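## Task

Press home each drive blank that protrudes from the rack's front until it bottoms out and clicks into place, but leave every blank carrying a yellow sticker untouched. The rack is loose on the table: tilting it beyond a slight amount is a failure, and it must finish at its original position. A blank that stays seated only because the robot is still pushing on it does not count.

## Robot and tools

Robot: two xArm7-type arms, left_arm and right_arm, each with seven revolute joints and a parallel two-finger gripper. Both are commanded only through joint angles, never Cartesian targets.

Frames: one shared scene frame. Origin sits on the table surface midway between the arms; +x points away from the robot over the table, +z up, and left_arm sits toward +y. The arm names do not describe image sides. Base of left_arm: (-0.055, +0.375, 0) m, quat_wxyz (+1.000, 0, 0, 0). Base of right_arm: (-0.004, -0.396, 0) m, quat_wxyz (+0.999, 0, 0, -0.053), a slight yaw. A gripper's fingers extend along its own +z and close along its y. The reported end_effector_position is the pinch point between closed pads, roughly 2 cm short of the fingertips; closing pushes the tips about 10 mm further out. Printed hand positions can be off, increasingly so at long reach.

Tool execute_actions, argument actions: a list holding zero or one item.
- Empty list: nothing new is sent; the current state comes back.
- Move: {"rows": [...], "steps": n}. n is 1 to 15 control steps of 1/30 s (default 15). Each row covers one step; if rows run out, the final row repeats. Every row is a single flat list of exactly 16 numbers covering both arms, even if one arm stays still: left_arm joints 1-7 then left opening, followed by right_arm joints 1-7 then right opening. Joint values are absolute target angles in radians, the same convention as the Joint positions line, not offsets. Opening is a scale from -1 (shut) to +1 (fully open, 0.084 m gap). To keep an arm still, repeat its current angles.
- Wait: {"steps": n} with no rows, n up to 300; it returns once n steps have elapsed since the previous result, reply time included.
Optional pictures (boolean) toggles camera images; by default they are included.

Joint ranges in radians, same for both arms, column order: waist -6.283..6.283, shoulder -2.059..2.094, upper arm roll -6.283..6.283, elbow -0.192..3.927, forearm roll -6.283..6.283, wrist pitch -1.693..3.142, wrist roll -6.283..6.283. A target more than 0.010 rad outside a range, and beyond the joint's last reported angle, gets the whole call refused and nothing moves. Real ends may differ by about 0.010 rad; requests past them are clipped and reported with "joint sent to its limit" (possibly referring to an earlier, still running move). No such line does not prove there is room left.

Motion limits: joint targets advance at most 3.14 rad/s, with 0.16 s ramp-up, and all joints of one arm are synchronised to arrive together. Each step's target stays within 0.623 rad of the measured angle, and if targets would move the hand over 70 mm from where it is, they are scaled back. Large moves therefore need several calls. Between calls the arms keep heading for the last row sent until motion has basically stopped or a step is HELD.

Result lines: the state line per arm gives end_effector_position (m), end_effector_quat_wxyz, and linear and angular velocity. Joint positions and Joint velocities list seven joints per arm (rad, rad/s) plus the finger-pad gap (m, m/s). grip_measured is the actual opening on the command scale; to keep holding something, command a value clearly below it. "joint command not followed" means the clearance check altered or blocked joint targets on some steps; HELD flags the steps where this happened. Joint torques are total drive outputs with per-unit offset, scale and noise; they are nonzero in free air. MOTOR HOT warns at 65 °C; at 80 °C an OVER-TEMPERATURE FAULT brakes that arm until it cools. A TORQUE FAULT happens when contact torque hits a load limit (N m: waist 47.5, shoulder 47.5, upper arm roll 28.5, elbow 28.5, forearm roll 28.5, wrist pitch 19, wrist roll 19); the arm backs that joint off slightly, freezes for 10 s and drops the rest of the call.

zoom_image: camera (cam_high, cam_left_wrist or cam_right_wrist) and region [x0, y0, x1, y1] in pixels of that camera's latest 504x504 image, origin top-left, at most 504 by 504. Useful for reading sticker colours. The wrist camera frame is wrist_camera_optical (+z forward, +x image right, +y image down).

read_manual: optional section, only "licences"; returns licence texts, no motion.

finished_scene: scene (1 or 2). Replying with no tool call ends everything.

Typical order: look, identify protruding blanks and their sticker colours, bring a gripper (fingers usually closed) in front of each target, push gently along -x until it latches, withdraw so nothing depends on the robot, verify, then finish.

Avoid: tipping or sliding the loose rack (push slowly, lightly and straight in), pushing excluded blanks, knocking anything off the table, collisions or hard pressing between the arms, slams and very hard pushes, long loaded holds that heat motors, and torque faults.

Each tool is called after "Emit:" by a JSON object that holds its "fn" and its "kwargs", one argument or row to a line.

## Session

Emit:
{"fn": "execute_actions", "kwargs": {
  "actions": []
}}

Scene clock: 0.00 s of 4500.00 s.
left_arm: end_effector_position=(+0.2269, -0.1149, +0.2875) grip_measured=+1.00 end_effector_quat_wxyz=(+0.374, +0.666, +0.182, +0.619) end_effector_velocity=(+0.000, -0.000, -0.000) end_effector_angular_velocity=(-0.000, +0.000, -0.001) | right_arm: end_effector_position=(+0.4663, -0.2819, +0.3287) grip_measured=+1.00 end_effector_quat_wxyz=(-0.119, +0.843, -0.524, -0.015) end_effector_velocity=(+0.000, -0.001, -0.000) end_effector_angular_velocity=(-0.001, +0.000, -0.001)
Joint positions: left_arm=[ 0.445 -1.656 -1.58   0.754 -0.33   0.035 -2.116  0.084] | right_arm=[ 0.26  -0.101 -0.008  1.248  0.213  1.225  1.198  0.084]
Joint velocities: left_arm=[ 0.001  0.    -0.     0.    -0.    -0.001 -0.     0.   ] | right_arm=[-0.001  0.     0.     0.    -0.001  0.    -0.     0.   ]
Joint torques (N m, as the arm reports them, + toward a larger angle): no reading
Motor temperatures (°C, as the motors report them): left_arm=[36 37 35 38 36 35 36] | right_arm=[36 38 37 37 38 40 36]

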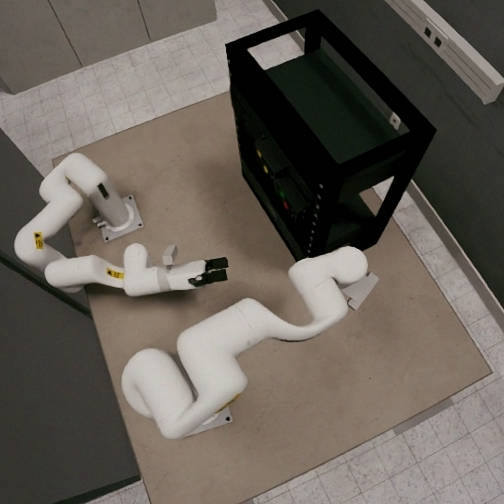

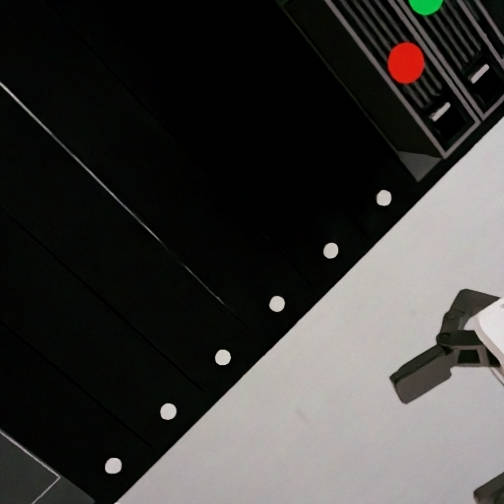

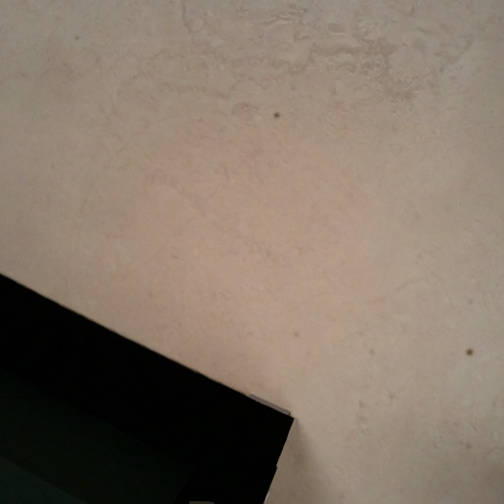

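Emit:
{"fn": "execute_actions", "kwargs": {
  "actions": [
    {"rows":[[0.445,-1.656,-1.58,0.754,-0.33,0.035,-2.116,-1,0.1,-0.7,0,0.6,0.2,1.2,1.0,-1]],"steps":15}
  ],
  "pictures": false
}}

Emit:
{"fn": "execute_actions", "kwargs": {
  "actions": [
    {"rows":[[0.8,-1.0,-0.5,0.3,0,0.8,-1,-1,0.1,-0.9,0,0.55,0,0.3,0,-1]],"steps":15}
  ],
  "pictures": false
}}

Emit:
{"fn": "execute_actions", "kwargs": {
  "actions": [
    {"rows":[[1.2,-0.8,0,0.3,0,1.0,0,-1,0.1,-0.9,0,0.55,0,0.3,0,-1]],"steps":15}
  ]
}}

Scene clock: 19.77 s of 4500.00 s.
left_arm: end_effector_position=(+0.2268, -0.1151, +0.2874) grip_measured=-1.00 end_effector_quat_wxyz=(+0.375, +0.666, +0.183, +0.619) end_effector_velocity=(-0.000, -0.001, -0.001) end_effector_angular_velocity=(-0.000, +0.002, -0.001) | right_arm: end_effector_position=(+0.3441, -0.3420, +0.2963) grip_measured=-1.00 end_effector_quat_wxyz=(-0.111, +0.852, -0.512, -0.004) end_effector_velocity=(-0.291, -0.110, -0.150) end_effector_angular_velocity=(-0.068, -0.018, +0.066)
Joint positions: left_arm=[ 0.445 -1.656 -1.58   0.754 -0.33   0.035 -2.116  0.   ] | right_arm=[ 0.143 -0.54  -0.003  0.776  0.204  1.207  1.053  0.   ]
Joint velocities: left_arm=[-0.     0.    -0.002  0.001 -0.002 -0.    -0.     0.   ] | right_arm=[-0.284 -1.052  0.014 -1.146 -0.022 -0.044 -0.347  0.   ]
Joint torques (N m, as the arm reports them, + toward a larger angle): left_arm=[-1.58 13.32 24.51  0.13 -1.18 -0.77  0.23] | right_arm=[ 1.54 -9.06  1.82 10.33  0.07 -2.1   0.5 ]
Motor temperatures (°C, as the motors report them): left_arm=[36 37 40 38 36 35 36] | right_arm=[36 38 37 42 38 40 36]
Steps of this call (steps 1 to 90: nothing new was sent; then 16.27 s passed at rest; steps 91 to 105: all 15 steps of this action). Readings (joint positions):
91: left_arm=[0.445 -1.656 -1.580 0.753 -0.330 0.035 -2.116] | right_arm=[0.260 -0.101 -0.008 1.248 0.213 1.225 1.198]
92: left_arm=[0.445 -1.656 -1.580 0.754 -0.330 0.035 -2.116] | right_arm=[0.260 -0.103 -0.008 1.246 0.213 1.224 1.197]
94: left_arm=[0.445 -1.656 -1.580 0.754 -0.330 0.035 -2.116] | right_arm=[0.251 -0.136 -0.005 1.209 0.212 1.222 1.185]
98: left_arm=[0.445 -1.656 -1.580 0.754 -0.330 0.035 -2.116] | right_arm=[0.209 -0.293 -0.007 1.046 0.209 1.217 1.135]
105: the state above

Scene clock: 20.27 s of 4500.00 s.
left_arm: end_effector_position=(+0.3125, +0.0310, +0.3429) grip_measured=-1.00 end_effector_quat_wxyz=(+0.234, +0.654, +0.314, +0.647) end_effector_velocity=(+0.143, +0.368, +0.082) end_effector_angular_velocity=(+0.055, +0.339, +0.841) | right_arm: end_effector_position=(+0.3990, -0.3913, +0.4040) grip_measured=-1.00 end_effector_quat_wxyz=(-0.102, +0.900, -0.202, +0.371) end_effector_velocity=(+0.111, -0.050, +0.353) end_effector_angular_velocity=(-1.473, -1.585, +1.139)
Joint positions: left_arm=[ 0.536 -1.49  -1.403  0.638 -0.246  0.211 -1.939  0.   ] | right_arm=[ 0.106 -0.826 -0.     0.587  0.058  0.624  0.407  0.   ]
Joint velocities: left_arm=[ 0.193  0.359  0.433 -0.245  0.18   0.429  0.433  0.   ] | right_arm=[-0.025 -0.309  0.001 -0.152 -0.245 -1.373 -1.712  0.   ]
Joint torques (N m, as the arm reports them, + toward a larger angle): left_arm=[-1.86 10.73 22.94  2.89 -0.84 -1.4   0.37] | right_arm=[ 0.96 -3.78  1.74 11.37 -0.22 -2.32  0.37]
Motor temperatures (°C, as the motors report them): left_arm=[36 37 40 38 36 35 36] | right_arm=[36 38 37 42 38 40 36]
Steps of this call (steps 1 to 15: all 15 steps of this action). Readings (joint positions):
1: left_arm=[0.445 -1.656 -1.580 0.754 -0.330 0.035 -2.116] | right_arm=[0.134 -0.574 -0.002 0.738 0.203 1.205 1.042]
2: left_arm=[0.446 -1.654 -1.579 0.753 -0.329 0.037 -2.113] | right_arm=[0.125 -0.608 -0.002 0.702 0.201 1.202 1.028]
4: left_arm=[0.457 -1.632 -1.558 0.741 -0.315 0.060 -2.089] | right_arm=[0.117 -0.661 -0.001 0.656 0.189 1.167 0.975]
8: left_arm=[0.489 -1.577 -1.501 0.697 -0.289 0.114 -2.037] | right_arm=[0.112 -0.741 -0.001 0.632 0.127 0.964 0.773]
15: the state above

Scene clock: 20.77 s of 4500.00 s.
left_arm: end_effector_position=(+0.3657, +0.2269, +0.3499) grip_measured=-1.00 end_effector_quat_wxyz=(+0.064, +0.640, +0.472, +0.603) end_effector_velocity=(+0.025, +0.407, -0.028) end_effector_angular_velocity=(-0.107, +0.536, +0.816) | right_arm: end_effector_position=(+0.4095, -0.3986, +0.4913) grip_measured=-1.00 end_effector_quat_wxyz=(+0.001, +0.840, -0.004, +0.542) end_effector_velocity=(-0.001, -0.001, +0.009) end_effector_angular_velocity=(-0.032, -0.031, +0.012)
Joint positions: left_arm=[ 0.703 -1.312 -1.215  0.546 -0.179  0.399 -1.751  0.   ] | right_arm=[ 0.1   -0.899  0.     0.55   0.     0.303  0.003  0.   ]
Joint velocities: left_arm=[ 0.341  0.35   0.408 -0.168  0.123  0.404  0.405  0.   ] | right_arm=[-0.002 -0.006 -0.     0.    -0.004 -0.025 -0.031  0.   ]
Joint torques (N m, as the arm reports them, + toward a larger angle): left_arm=[-2.12  7.59 19.64  5.86 -0.07 -1.95  0.23] | right_arm=[ 0.69 -1.49  1.69 11.28  0.11 -2.53  0.43]
Motor temperatures (°C, as the motors report them): left_arm=[36 37 40 38 36 35 36] | right_arm=[36 38 37 42 38 40 36]
Steps of this call (steps 1 to 15: all 15 steps of this action). Readings (joint positions):
1: left_arm=[0.542 -1.478 -1.389 0.630 -0.240 0.226 -1.925] | right_arm=[0.105 -0.836 -0.000 0.582 0.050 0.578 0.349]
2: left_arm=[0.550 -1.466 -1.375 0.622 -0.234 0.239 -1.911] | right_arm=[0.104 -0.847 -0.000 0.577 0.042 0.532 0.292]
4: left_arm=[0.573 -1.443 -1.352 0.610 -0.225 0.262 -1.888] | right_arm=[0.103 -0.867 -0.000 0.567 0.026 0.443 0.179]
8: left_arm=[0.621 -1.396 -1.305 0.586 -0.208 0.310 -1.841] | right_arm=[0.101 -0.894 0.000 0.555 0.006 0.332 0.041]
15: the state above

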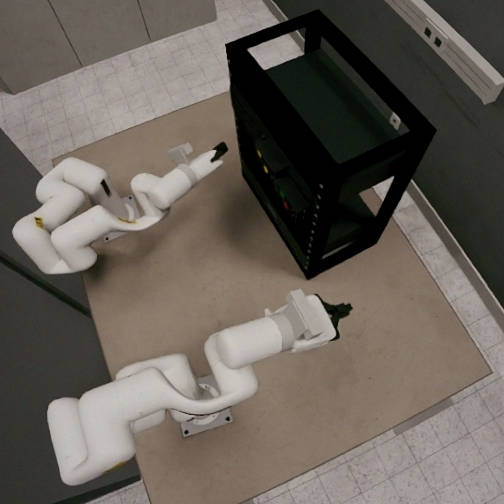

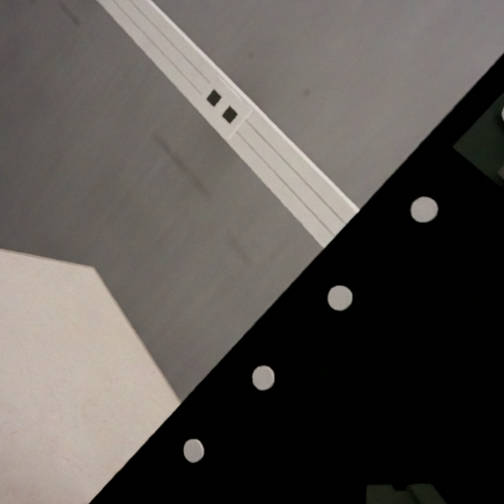

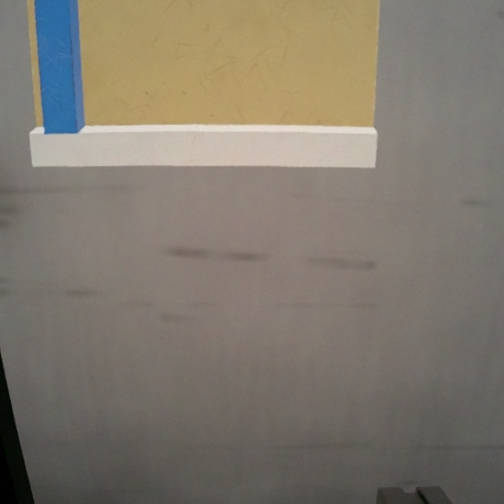

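Emit:
{"fn": "execute_actions", "kwargs": {
  "actions": [
    {"steps":45}
  ],
  "pictures": false
}}

Emit:
{"fn": "execute_actions", "kwargs": {
  "actions": [
    {"rows":[[1.2,-0.8,0,0.3,0,1.0,0,-1,0.8,-1.0,0,0.4,0,0.45,0,-1]],"steps":15}
  ],
  "pictures": false
}}

Emit:
{"fn": "execute_actions", "kwargs": {
  "actions": [
    {"steps":8}
  ]
}}

Scene clock: 27.20 s of 4500.00 s.
left_arm: end_effector_position=(+0.0417, +0.6244, +0.1799) grip_measured=-1.00 end_effector_quat_wxyz=(-0.028, +0.824, +0.564, +0.041) end_effector_velocity=(+0.000, +0.000, +0.000) end_effector_angular_velocity=(+0.001, +0.001, -0.002) | right_arm: end_effector_position=(+0.4093, -0.3986, +0.4926) grip_measured=-1.00 end_effector_quat_wxyz=(+0.002, +0.839, -0.003, +0.544) end_effector_velocity=(-0.000, +0.001, +0.001) end_effector_angular_velocity=(+0.000, -0.001, +0.001)
Joint positions: left_arm=[ 1.2 -0.8 -0.   0.3 -0.   1.   0.   0. ] | right_arm=[ 0.1  -0.9  -0.    0.55 -0.    0.3  -0.    0.  ]
Joint velocities: left_arm=[-0.001  0.    -0.001  0.001  0.001  0.    -0.     0.   ] | right_arm=[ 0.001 -0.001  0.     0.001  0.     0.     0.     0.   ]
Joint torques (N m, as the arm reports them, + toward a larger angle): left_arm=[-1.39 -4.08  0.7  12.35  0.45 -2.44  0.24] | right_arm=[ 1.02 -1.76  1.55 11.19 -0.06 -2.46  0.34]
Motor temperatures (°C, as the motors report them): left_arm=[36 37 39 39 36 35 36] | right_arm=[36 38 37 43 38 40 36]
Steps of this call (steps 1 to 75: the robot went on to your last target; steps 76 to 140: nothing new was sent; then 1.77 s passed at rest). Readings (joint positions):
1: left_arm=[0.714 -1.300 -1.201 0.541 -0.175 0.413 -1.737] | right_arm=[0.100 -0.899 0.000 0.550 0.000 0.302 0.002]
2: left_arm=[0.725 -1.289 -1.187 0.535 -0.171 0.427 -1.723] | right_arm=[0.100 -0.899 0.000 0.550 0.000 0.301 0.001]
4: left_arm=[0.748 -1.266 -1.158 0.524 -0.163 0.454 -1.694] | right_arm=[0.100 -0.900 0.000 0.550 0.000 0.301 0.001]
8: left_arm=[0.792 -1.220 -1.097 0.502 -0.147 0.508 -1.633] | right_arm=[0.100 -0.900 0.000 0.550 0.000 0.300 0.000]
140: the state above
All arms were judged still, so your last target was given up. Only a new action makes them travel on or press farther. Fingers that are still opening or closing keep moving.

Scene clock: 27.70 s of 4500.00 s.
left_arm: end_effector_position=(+0.0417, +0.6244, +0.1799) grip_measured=-1.00 end_effector_quat_wxyz=(-0.028, +0.824, +0.564, +0.041) end_effector_velocity=(-0.001, -0.001, -0.001) end_effector_angular_velocity=(-0.004, +0.001, +0.000) | right_arm: end_effector_position=(+0.3647, -0.2495, +0.4424) grip_measured=-1.00 end_effector_quat_wxyz=(-0.093, +0.853, +0.163, +0.487) end_effector_velocity=(-0.176, +0.328, -0.116) end_effector_angular_velocity=(-0.095, +0.241, +0.934)
Joint positions: left_arm=[ 1.2 -0.8  0.   0.3  0.   1.   0.   0. ] | right_arm=[ 0.484 -0.956  0.     0.466 -0.     0.384 -0.     0.   ]
Joint velocities: left_arm=[ 0.     0.     0.001 -0.001  0.     0.003  0.     0.   ] | right_arm=[ 0.935 -0.131 -0.002 -0.195 -0.001  0.195 -0.     0.   ]
Joint torques (N m, as the arm reports them, + toward a larger angle): left_arm=[-1.26 -4.01  0.99 12.41  0.35 -2.67  0.17] | right_arm=[ 1.52 -0.97  1.79 11.22 -0.16 -2.68  0.44]
Motor temperatures (°C, as the motors report them): left_arm=[36 37 39 39 36 35 36] | right_arm=[36 38 37 43 38 40 36]
Steps of this call (steps 1 to 15: all 15 steps of this action). Readings (joint positions):
1: left_arm=[1.200 -0.800 0.000 0.300 -0.000 1.000 -0.000] | right_arm=[0.100 -0.900 -0.000 0.550 0.000 0.300 0.000]
2: left_arm=[1.200 -0.800 0.000 0.300 0.000 1.000 -0.000] | right_arm=[0.102 -0.900 -0.000 0.550 0.000 0.301 0.000]
4: left_arm=[1.200 -0.800 -0.000 0.300 0.000 1.000 0.000] | right_arm=[0.137 -0.906 -0.003 0.542 0.000 0.309 0.000]
8: left_arm=[1.200 -0.800 0.000 0.300 0.000 1.000 -0.000] | right_arm=[0.268 -0.926 0.001 0.511 -0.000 0.339 -0.000]
15: the state above

Scene clock: 27.97 s of 4500.00 s.
left_arm: end_effector_position=(+0.0417, +0.6244, +0.1799) grip_measured=-1.00 end_effector_quat_wxyz=(-0.028, +0.824, +0.564, +0.041) end_effector_velocity=(+0.001, -0.000, +0.000) end_effector_angular_velocity=(+0.000, +0.000, -0.003) | right_arm: end_effector_position=(+0.3080, -0.1703, +0.4115) grip_measured=-1.00 end_effector_quat_wxyz=(-0.143, +0.842, +0.273, +0.443) end_effector_velocity=(-0.205, +0.219, -0.098) end_effector_angular_velocity=(-0.137, +0.168, +0.770)
Joint positions: left_arm=[ 1.2 -0.8  0.   0.3  0.   1.   0.   0. ] | right_arm=[ 0.733 -0.991  0.001  0.414 -0.     0.436 -0.     0.   ]
Joint velocities: left_arm=[-0.002  0.    -0.001  0.    -0.    -0.     0.     0.   ] | right_arm=[ 0.762 -0.105  0.014 -0.165 -0.     0.157 -0.001  0.   ]
Joint torques (N m, as the arm reports them, + toward a larger angle): left_arm=[-1.26 -4.07  0.95 12.47  0.33 -2.52  0.13] | right_arm=[-6.05  0.37  0.11 11.57  0.   -2.64  0.47]
Motor temperatures (°C, as the motors report them): left_arm=[36 37 39 39 36 35 36] | right_arm=[36 38 37 43 38 40 36]
Steps of this call (steps 1 to 8: the robot went on to your last target). Readings (joint positions):
1: left_arm=[1.200 -0.800 -0.000 0.300 0.000 1.000 0.000] | right_arm=[0.516 -0.960 0.000 0.459 -0.000 0.391 -0.000]
2: left_arm=[1.200 -0.800 -0.000 0.300 0.000 1.000 0.000] | right_arm=[0.547 -0.965 0.000 0.453 -0.000 0.397 -0.000]
4: left_arm=[1.200 -0.800 -0.000 0.300 -0.000 1.000 -0.000] | right_arm=[0.610 -0.974 0.000 0.440 -0.000 0.410 -0.000]
8: the state above

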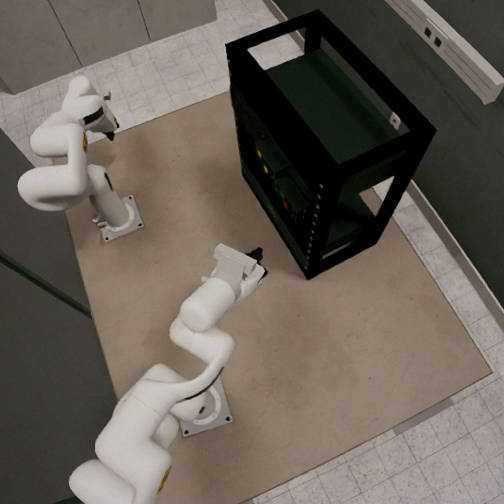

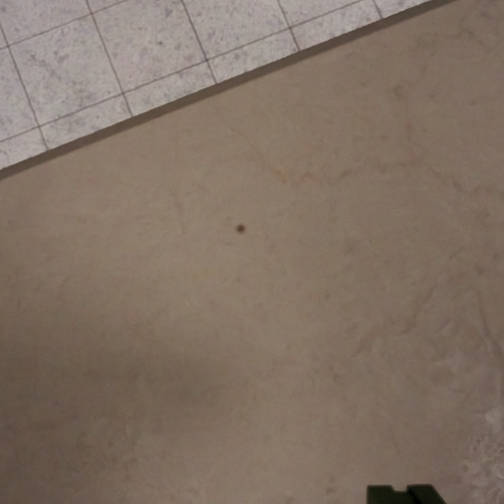

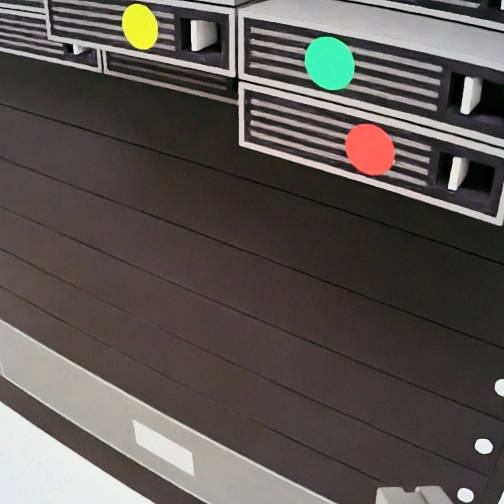

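Need a higher aim.

Emit:
{"fn": "execute_actions", "kwargs": {
  "actions": [
    {"rows":[[1.2,-0.8,0,0.3,0,1.0,0,-1,0.8,-1.0,0,0.4,0,0.15,0,-1]],"steps":15}
  ]
}}

Scene clock: 32.40 s of 4500.00 s.
left_arm: end_effector_position=(+0.0417, +0.6244, +0.1799) grip_measured=-1.00 end_effector_quat_wxyz=(-0.028, +0.824, +0.564, +0.041) end_effector_velocity=(+0.000, +0.000, +0.000) end_effector_angular_velocity=(-0.000, -0.004, +0.002) | right_arm: end_effector_position=(+0.3002, -0.1433, +0.4788) grip_measured=-1.00 end_effector_quat_wxyz=(-0.198, +0.764, +0.276, +0.548) end_effector_velocity=(+0.001, +0.001, +0.012) end_effector_angular_velocity=(+0.031, -0.038, +0.000)
Joint positions: left_arm=[ 1.2 -0.8 -0.   0.3  0.   1.   0.   0. ] | right_arm=[ 0.8   -1.     0.     0.4   -0.     0.155 -0.     0.   ]
Joint velocities: left_arm=[-0.    -0.     0.003  0.    -0.002 -0.     0.     0.   ] | right_arm=[-0.     0.002  0.    -0.003  0.001 -0.055 -0.     0.   ]
Joint torques (N m, as the arm reports them, + toward a larger angle): left_arm=[-1.27 -4.07  0.71 12.35  0.46 -2.49  0.15] | right_arm=[ 1.05  0.37  1.66 11.14 -0.11 -2.19  0.42]
Motor temperatures (°C, as the motors report them): left_arm=[36 37 38 40 36 35 36] | right_arm=[36 38 37 43 38 40 36]
Steps of this call (steps 1 to 30: the robot went on to your last target; steps 31 to 90: nothing new was sent; then 0.93 s passed at rest; steps 91 to 105: all 15 steps of this action). Readings (joint positions):
91: left_arm=[1.200 -0.800 0.000 0.300 -0.000 1.000 -0.000] | right_arm=[0.800 -1.000 -0.000 0.400 -0.000 0.450 -0.000]
92: left_arm=[1.200 -0.800 -0.000 0.300 0.000 1.000 -0.000] | right_arm=[0.800 -1.000 0.000 0.400 -0.000 0.447 -0.000]
94: left_arm=[1.200 -0.800 0.000 0.300 -0.000 1.000 0.000] | right_arm=[0.800 -1.000 0.000 0.398 -0.000 0.409 -0.000]
98: left_arm=[1.200 -0.800 -0.000 0.300 -0.000 1.000 -0.000] | right_arm=[0.800 -1.000 -0.000 0.401 0.000 0.232 0.000]
105: the state above

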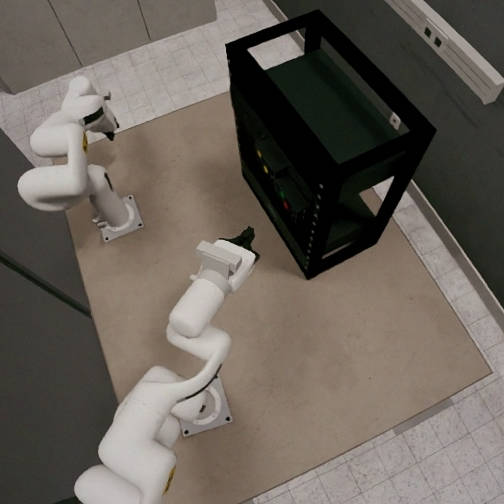

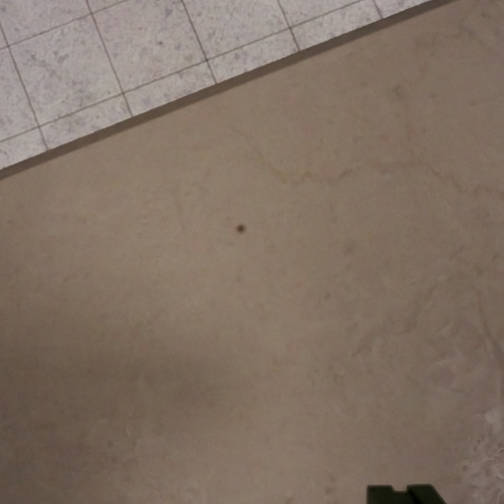

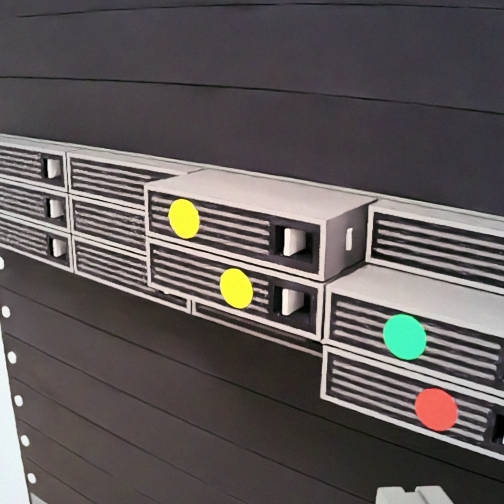

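Emit:
{"fn": "execute_actions", "kwargs": {
  "actions": [
    {"rows":[[1.2,-0.8,0,0.3,0,1.0,0,-1,0.75,-0.75,0,0.3,0,-0.6,0,-1]],"steps":13}
  ],
  "pictures": false
}}

Emit:
{"fn": "execute_actions", "kwargs": {
  "actions": [
    {"rows":[[1.2,-0.8,0,0.3,0,1.0,0,-1,0.75,-0.6,0,0.3,0,-0.8,0,-1],[1.2,-0.8,0,0.3,0,1.0,0,-1,0.75,-0.6,0,0.3,0,-0.8,0,-1],[1.2,-0.8,0,0.3,0,1.0,0,-1,0.75,-0.6,0,0.3,0,-0.8,0,-1],[1.2,-0.8,0,0.3,0,1.0,0,-1,0.75,-0.338,0,0.432,0,-0.801,0,-1]],"steps":15}
  ]
}}

Emit:
{"fn": "zoom_image", "kwargs": {
  "camera": "cam_high",
  "region": [220, 120, 350, 270]
}}

Scene clock: 71.00 s of 4500.00 s.
left_arm: end_effector_position=(+0.0417, +0.6244, +0.1799) grip_measured=-1.00 end_effector_quat_wxyz=(-0.028, +0.824, +0.564, +0.041) end_effector_velocity=(+0.000, +0.000, +0.000) end_effector_angular_velocity=(+0.001, -0.000, -0.000) | right_arm: end_effector_position=(+0.3333, -0.1411, +0.4994) grip_measured=-1.00 end_effector_quat_wxyz=(-0.227, +0.666, +0.223, +0.675) end_effector_velocity=(-0.008, -0.037, +0.113) end_effector_angular_velocity=(+0.463, -0.611, -0.058)
Joint positions: left_arm=[ 1.2 -0.8  0.   0.3 -0.   1.  -0.   0. ] | right_arm=[ 0.754 -0.77  -0.     0.307  0.    -0.509  0.     0.   ]
Joint velocities: left_arm=[-0.    -0.    -0.     0.     0.    -0.001 -0.     0.   ] | right_arm=[-0.057  0.27   0.    -0.096  0.    -1.133  0.001  0.   ]
Joint torques (N m, as the arm reports them, + toward a larger angle): left_arm=[-1.3  -4.21  0.76 12.28  0.35 -2.54  0.18] | right_arm=[  1.64 -10.01   1.98  12.11  -0.23  -1.3    0.42]
Motor temperatures (°C, as the motors report them): left_arm=[36 36 35 42 36 35 36] | right_arm=[36 38 37 45 38 40 36]
Steps of this call (steps 1 to 15: the robot went on to your last target; steps 16 to 90: nothing new was sent; then 35.17 s passed at rest; steps 91 to 103: all 13 steps of this action). Readings (joint positions):
91: left_arm=[1.200 -0.800 -0.000 0.300 -0.000 1.000 0.000] | right_arm=[0.800 -1.000 -0.000 0.400 -0.000 0.150 -0.000]
92: left_arm=[1.200 -0.800 0.000 0.300 0.000 1.000 -0.000] | right_arm=[0.800 -0.999 0.000 0.400 -0.000 0.147 -0.000]
94: left_arm=[1.200 -0.800 0.000 0.300 -0.000 1.000 -0.000] | right_arm=[0.797 -0.986 0.000 0.395 -0.000 0.108 -0.000]
98: left_arm=[1.200 -0.800 0.000 0.300 -0.000 1.000 -0.000] | right_arm=[0.776 -0.882 0.000 0.353 -0.000 -0.156 0.000]
103: the state above

Scene clock: 71.50 s of 4500.00 s.
left_arm: end_effector_position=(+0.0417, +0.6244, +0.1799) grip_measured=-1.00 end_effector_quat_wxyz=(-0.028, +0.824, +0.564, +0.041) end_effector_velocity=(-0.000, -0.001, -0.000) end_effector_angular_velocity=(-0.003, +0.000, +0.001) | right_arm: end_effector_position=(+0.3917, -0.0993, +0.4472) grip_measured=-1.00 end_effector_quat_wxyz=(-0.224, +0.670, +0.223, +0.672) end_effector_velocity=(+0.035, +0.024, -0.028) end_effector_angular_velocity=(-0.014, +0.021, -0.003)
Joint positions: left_arm=[ 1.2 -0.8 -0.   0.3 -0.   1.  -0.   0. ] | right_arm=[ 0.75  -0.356  0.     0.423 -0.    -0.794 -0.     0.   ]
Joint velocities: left_arm=[ 0.    -0.     0.    -0.001 -0.     0.002 -0.     0.   ] | right_arm=[-0.001  0.21  -0.003  0.101 -0.    -0.084  0.001  0.   ]
Joint torques (N m, as the arm reports them, + toward a larger angle): left_arm=[-1.47 -4.31  0.76 12.35  0.57 -2.51  0.32] | right_arm=[  0.57 -17.19   1.29   9.69  -0.04  -2.1    0.52]
Motor temperatures (°C, as the motors report them): left_arm=[36 36 35 42 36 35 36] | right_arm=[36 38 37 45 38 40 36]
Steps of this call (steps 1 to 15: all 15 steps of this action). Readings (joint positions):
1: left_arm=[1.200 -0.800 0.000 0.300 0.000 1.000 0.000] | right_arm=[0.753 -0.763 -0.000 0.305 0.000 -0.540 0.000]
2: left_arm=[1.200 -0.800 0.000 0.300 -0.000 1.000 -0.000] | right_arm=[0.752 -0.757 -0.000 0.304 0.000 -0.563 0.000]
4: left_arm=[1.200 -0.800 0.000 0.300 0.000 1.000 -0.000] | right_arm=[0.751 -0.728 -0.000 0.304 -0.000 -0.624 0.000]
8: left_arm=[1.200 -0.800 -0.000 0.300 0.000 1.000 0.000] | right_arm=[0.750 -0.562 0.000 0.332 -0.000 -0.741 -0.000]
15: the state above

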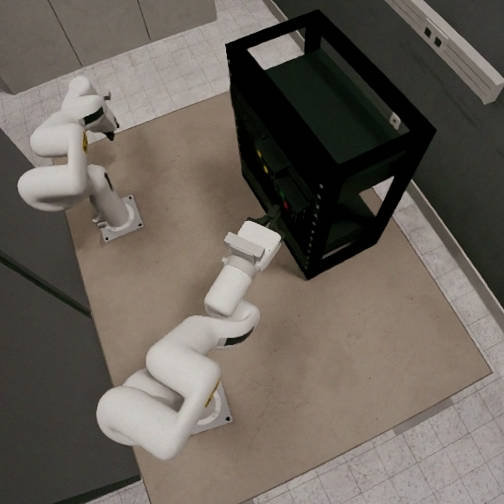

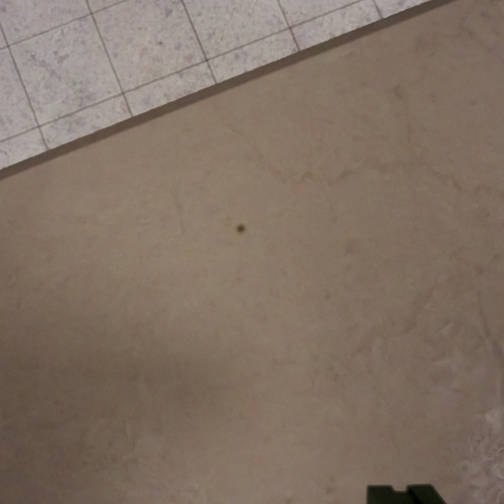

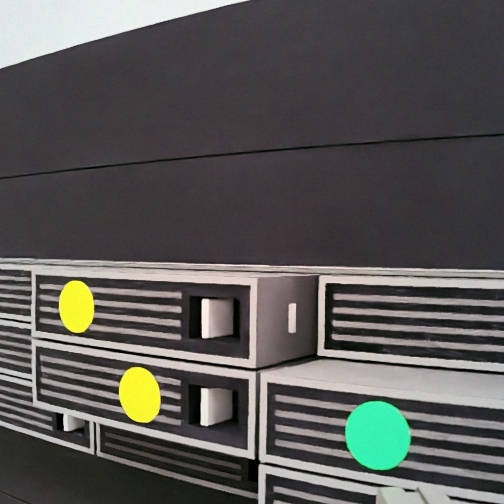

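Region (220, 120, 350, 270) of cam_high's 504x504 image, scaled by 3.360, with more detail than that image has; it fills the left 437 columns of this view, and the rest is white.

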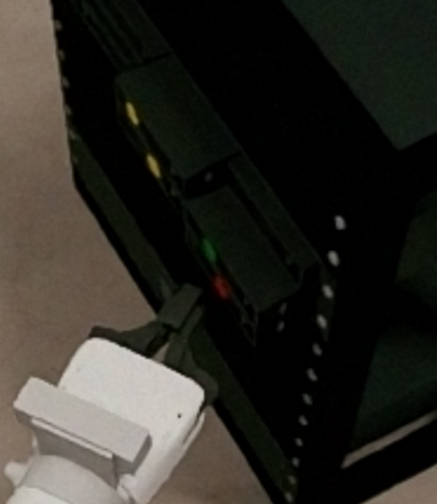

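Emit:
{"fn": "execute_actions", "kwargs": {
  "actions": [
    {"rows":[[1.2,-0.8,0,0.3,0,1.0,0,-1,0.73,-0.281,0,0.486,0,-0.804,0,-1],[1.2,-0.8,0,0.3,0,1.0,0,-1,0.73,-0.281,0,0.486,0,-0.804,0,-1],[1.2,-0.8,0,0.3,0,1.0,0,-1,0.73,-0.281,0,0.486,0,-0.804,0,-1],[1.2,-0.8,0,0.3,0,1.0,0,-1,0.73,-0.281,0,0.486,0,-0.804,0,-1],[1.2,-0.8,0,0.3,0,1.0,0,-1,0.719,-0.252,0,0.514,0,-0.806,0,-1],[1.2,-0.8,0,0.3,0,1.0,0,-1,0.719,-0.252,0,0.514,0,-0.806,0,-1],[1.2,-0.8,0,0.3,0,1.0,0,-1,0.709,-0.223,0,0.541,0,-0.807,0,-1],[1.2,-0.8,0,0.3,0,1.0,0,-1,0.709,-0.223,0,0.541,0,-0.807,0,-1],[1.2,-0.8,0,0.3,0,1.0,0,-1,0.699,-0.195,0,0.568,0,-0.808,0,-1],[1.2,-0.8,0,0.3,0,1.0,0,-1,0.699,-0.195,0,0.568,0,-0.808,0,-1],[1.2,-0.8,0,0.3,0,1.0,0,-1,0.688,-0.166,0,0.595,0,-0.81,0,-1]],"steps":15}
  ]
}}

Emit:
{"fn": "zoom_image", "kwargs": {
  "camera": "cam_high",
  "region": [220, 120, 350, 270]
}}

Scene clock: 86.37 s of 4500.00 s.
left_arm: end_effector_position=(+0.0417, +0.6244, +0.1799) grip_measured=-1.00 end_effector_quat_wxyz=(-0.028, +0.824, +0.564, +0.041) end_effector_velocity=(-0.000, -0.000, -0.000) end_effector_angular_velocity=(-0.001, +0.000, -0.001) | right_arm: end_effector_position=(+0.4449, -0.0927, +0.4466) grip_measured=-1.00 end_effector_quat_wxyz=(-0.207, +0.676, +0.208, +0.676) end_effector_velocity=(+0.085, +0.000, -0.001) end_effector_angular_velocity=(+0.003, -0.002, -0.088)
Joint positions: left_arm=[ 1.2 -0.8  0.   0.3 -0.   1.  -0.   0. ] | right_arm=[ 0.697 -0.186  0.003  0.576 -0.001 -0.809 -0.     0.   ]
Joint velocities: left_arm=[-0.001  0.     0.001 -0.     0.     0.001  0.     0.   ] | right_arm=[-0.085  0.243 -0.002  0.235  0.001 -0.011  0.     0.   ]
Joint torques (N m, as the arm reports them, + toward a larger angle): left_arm=[-1.4  -4.21  0.73 12.46  0.42 -2.56  0.02] | right_arm=[ -5.58 -18.54  -6.58   9.3    2.41  -1.22   0.41]
Motor temperatures (°C, as the motors report them): left_arm=[36 36 35 43 36 35 36] | right_arm=[36 38 37 44 38 40 36]
Steps of this call (steps 1 to 30: the robot went on to your last target; steps 31 to 90: nothing new was sent; then 11.37 s passed at rest; steps 91 to 105: all 15 steps of this action). Readings (joint positions):
91: left_arm=[1.200 -0.800 -0.000 0.300 0.000 1.000 0.000] | right_arm=[0.750 -0.338 0.000 0.432 -0.000 -0.801 0.000]
92: left_arm=[1.200 -0.800 0.000 0.300 0.000 1.000 -0.000] | right_arm=[0.749 -0.336 0.000 0.434 -0.000 -0.801 -0.000]
94: left_arm=[1.200 -0.800 -0.000 0.300 0.000 1.000 0.000] | right_arm=[0.742 -0.316 0.001 0.453 -0.000 -0.802 -0.000]
98: left_arm=[1.200 -0.800 0.000 0.300 -0.000 1.000 -0.000] | right_arm=[0.728 -0.274 0.001 0.492 -0.001 -0.805 -0.000]
105: the state above

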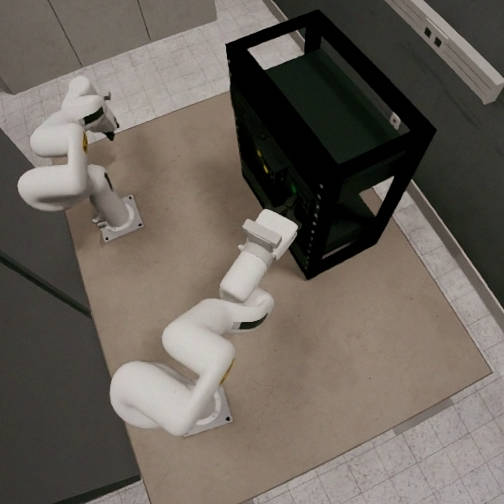

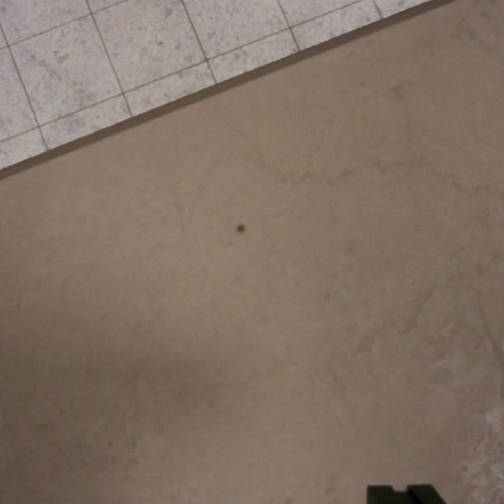

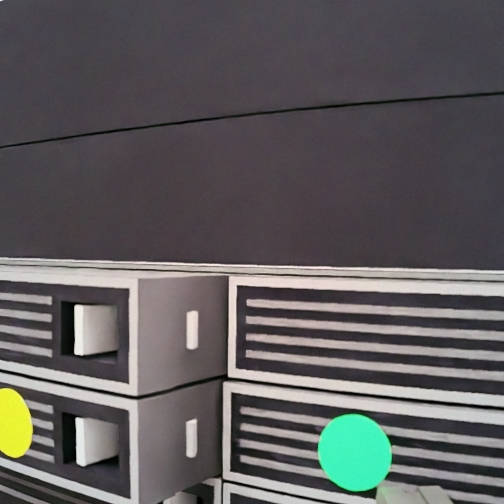

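Region (220, 120, 350, 270) of cam_high's 504x504 image, scaled by 3.360, with more detail than that image has; it fills the left 437 columns of this view, and the rest is white.

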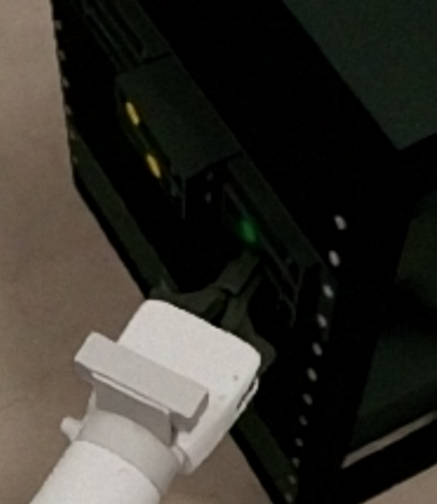

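Nearly flush. A little more.

Emit:
{"fn": "execute_actions", "kwargs": {
  "actions": [
    {"rows":[[1.2,-0.8,0,0.3,0,1.0,0,-1,0.678,-0.138,0,0.622,0,-0.811,0,-1]],"steps":10}
  ],
  "pictures": false
}}

Scene clock: 92.53 s of 4500.00 s.
left_arm: end_effector_position=(+0.0417, +0.6244, +0.1799) grip_measured=-1.00 end_effector_quat_wxyz=(-0.028, +0.824, +0.564, +0.041) end_effector_velocity=(-0.000, -0.001, -0.001) end_effector_angular_velocity=(-0.002, -0.000, +0.000) | right_arm: end_effector_position=(+0.4566, -0.0872, +0.4498) grip_measured=-1.00 end_effector_quat_wxyz=(-0.206, +0.671, +0.207, +0.682) end_effector_velocity=(+0.003, +0.002, +0.001) end_effector_angular_velocity=(+0.002, -0.005, +0.000)
Joint positions: left_arm=[ 1.2 -0.8 -0.   0.3 -0.   1.  -0.   0. ] | right_arm=[ 0.682 -0.14   0.013  0.623 -0.006 -0.822  0.     0.   ]
Joint velocities: left_arm=[-0.     0.     0.    -0.001 -0.001  0.    -0.     0.   ] | right_arm=[-0.006  0.014  0.005  0.012 -0.002 -0.008  0.     0.   ]
Joint torques (N m, as the arm reports them, + toward a larger angle): left_arm=[-1.61 -4.4   0.73 12.3   0.25 -2.45  0.2 ] | right_arm=[-23.29   5.92 -24.83  15.42   7.65   4.65   0.45]
Motor temperatures (°C, as the motors report them): left_arm=[36 36 35 43 36 35 36] | right_arm=[36 38 38 48 38 41 36]
Steps of this call (steps 1 to 30: the robot went on to your last target; steps 31 to 90: nothing new was sent; then 2.83 s passed at rest; steps 91 to 100: all 10 steps of this action). Readings (joint positions):
91: left_arm=[1.200 -0.800 -0.000 0.300 -0.000 1.000 -0.000] | right_arm=[0.688 -0.166 0.006 0.592 -0.003 -0.819 0.000]
92: left_arm=[1.200 -0.800 0.000 0.300 0.000 1.000 0.000] | right_arm=[0.687 -0.165 0.006 0.594 -0.003 -0.819 0.000]
94: left_arm=[1.200 -0.800 -0.000 0.300 -0.000 1.000 -0.000] | right_arm=[0.686 -0.155 0.011 0.604 -0.005 -0.821 0.000]
98: left_arm=[1.200 -0.800 -0.000 0.300 0.000 1.000 0.000] | right_arm=[0.682 -0.142 0.013 0.620 -0.005 -0.821 0.000]
100: the state above

Hard stop. Back off and look.

Emit:
{"fn": "execute_actions", "kwargs": {
  "actions": [
    {"rows":[[1.2,-0.8,0,0.3,0,1.0,0,-1,0.75,-0.338,0,0.432,0,-0.801,0,-1]],"steps":15}
  ],
  "pictures": false
}}

Emit:
{"fn": "execute_actions", "kwargs": {
  "actions": [
    {"rows":[[1.2,-0.8,0,0.3,0,1.0,0,-1,0.75,-0.75,0,0.35,0,-0.15,0,-1]],"steps":15}
  ]
}}

Scene clock: 98.77 s of 4500.00 s.
left_arm: end_effector_position=(+0.0417, +0.6244, +0.1799) grip_measured=-1.00 end_effector_quat_wxyz=(-0.028, +0.824, +0.564, +0.041) end_effector_velocity=(+0.000, +0.001, +0.001) end_effector_angular_velocity=(+0.002, -0.001, -0.000) | right_arm: end_effector_position=(+0.3976, -0.0986, +0.4445) grip_measured=-1.00 end_effector_quat_wxyz=(-0.222, +0.672, +0.221, +0.671) end_effector_velocity=(-0.019, +0.008, +0.000) end_effector_angular_velocity=(-0.002, -0.010, +0.035)
Joint positions: left_arm=[ 1.2 -0.8 -0.   0.3  0.   1.  -0.   0. ] | right_arm=[ 0.747 -0.333 -0.002  0.436  0.001 -0.8   -0.     0.   ]
Joint velocities: left_arm=[ 0.     0.    -0.     0.002 -0.001 -0.001  0.001  0.   ] | right_arm=[ 0.018 -0.035  0.014 -0.034 -0.006 -0.006  0.001  0.   ]
Joint torques (N m, as the arm reports them, + toward a larger angle): left_arm=[-1.52 -4.31  0.84 12.32  0.3  -2.54  0.11] | right_arm=[  1.2  -12.72   1.16   9.53  -0.13  -1.95   0.45]
Motor temperatures (°C, as the motors report them): left_arm=[36 36 35 43 36 35 36] | right_arm=[37 38 40 49 39 42 36]
Steps of this call (steps 1 to 15: the robot went on to your last target; steps 16 to 90: nothing new was sent; then 2.73 s passed at rest; steps 91 to 105: all 15 steps of this action). Readings (joint positions):
91: left_arm=[1.200 -0.800 0.000 0.300 0.000 1.000 0.000] | right_arm=[0.681 -0.140 0.013 0.622 -0.006 -0.823 0.000]
92: left_arm=[1.200 -0.800 -0.000 0.300 -0.000 1.000 0.000] | right_arm=[0.682 -0.142 0.013 0.620 -0.006 -0.822 -0.000]
94: left_arm=[1.200 -0.800 -0.000 0.300 0.000 1.000 0.000] | right_arm=[0.693 -0.171 0.008 0.592 -0.003 -0.811 -0.000]
98: left_arm=[1.200 -0.800 -0.000 0.300 -0.000 1.000 -0.000] | right_arm=[0.729 -0.294 -0.009 0.475 0.003 -0.800 -0.000]
105: the state above

Scene clock: 99.27 s of 4500.00 s.
left_arm: end_effector_position=(+0.0417, +0.6244, +0.1799) grip_measured=-1.00 end_effector_quat_wxyz=(-0.028, +0.824, +0.564, +0.041) end_effector_velocity=(-0.000, +0.000, +0.000) end_effector_angular_velocity=(+0.001, +0.001, -0.001) | right_arm: end_effector_position=(+0.3519, -0.1295, +0.4261) grip_measured=-1.00 end_effector_quat_wxyz=(-0.187, +0.765, +0.255, +0.561) end_effector_velocity=(-0.024, -0.016, -0.050) end_effector_angular_velocity=(-0.133, +0.176, +0.002)
Joint positions: left_arm=[ 1.2 -0.8  0.   0.3 -0.   1.  -0.   0. ] | right_arm=[ 0.75  -0.736 -0.     0.353  0.    -0.176 -0.     0.   ]
Joint velocities: left_arm=[ 0.    -0.    -0.001  0.     0.001  0.     0.     0.   ] | right_arm=[ 0.001 -0.143  0.003 -0.052  0.002  0.312 -0.001  0.   ]
Joint torques (N m, as the arm reports them, + toward a larger angle): left_arm=[-1.36 -4.47  0.75 12.37  0.29 -2.55  0.2 ] | right_arm=[ 1.   -2.13  1.56 11.51 -0.13 -2.45  0.45]
Motor temperatures (°C, as the motors report them): left_arm=[36 36 35 43 36 35 36] | right_arm=[37 38 40 49 39 42 36]
Steps of this call (steps 1 to 15: all 15 steps of this action). Readings (joint positions):
1: left_arm=[1.200 -0.800 -0.000 0.300 0.000 1.000 0.000] | right_arm=[0.748 -0.334 -0.002 0.435 0.001 -0.800 -0.000]
2: left_arm=[1.200 -0.800 0.000 0.300 0.000 1.000 -0.000] | right_arm=[0.748 -0.336 -0.001 0.434 0.001 -0.797 -0.000]
4: left_arm=[1.200 -0.800 -0.000 0.300 0.000 1.000 0.000] | right_arm=[0.749 -0.360 -0.001 0.427 0.000 -0.759 -0.000]
8: left_arm=[1.200 -0.800 0.000 0.300 -0.000 1.000 0.000] | right_arm=[0.750 -0.533 -0.000 0.394 0.000 -0.496 -0.000]
15: the state above

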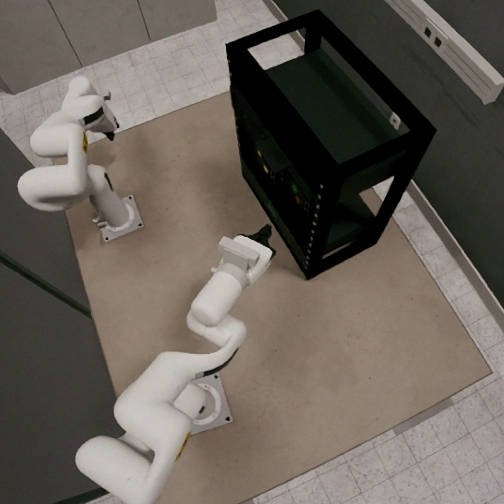

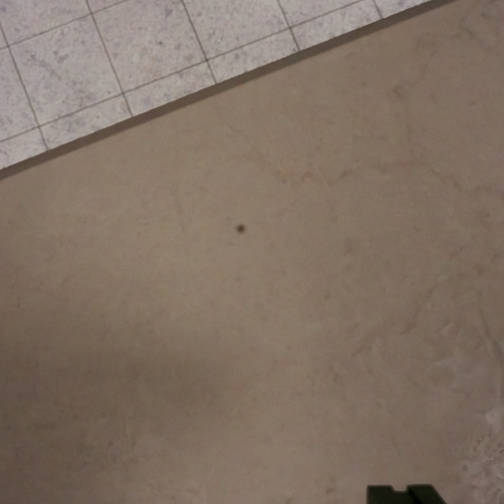

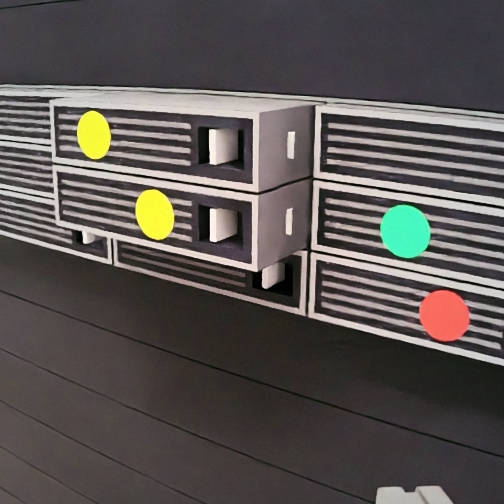

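Emit:
{"fn": "finished_scene", "kwargs": {
  "scene": 2
}}

The scene is finished: the task was done.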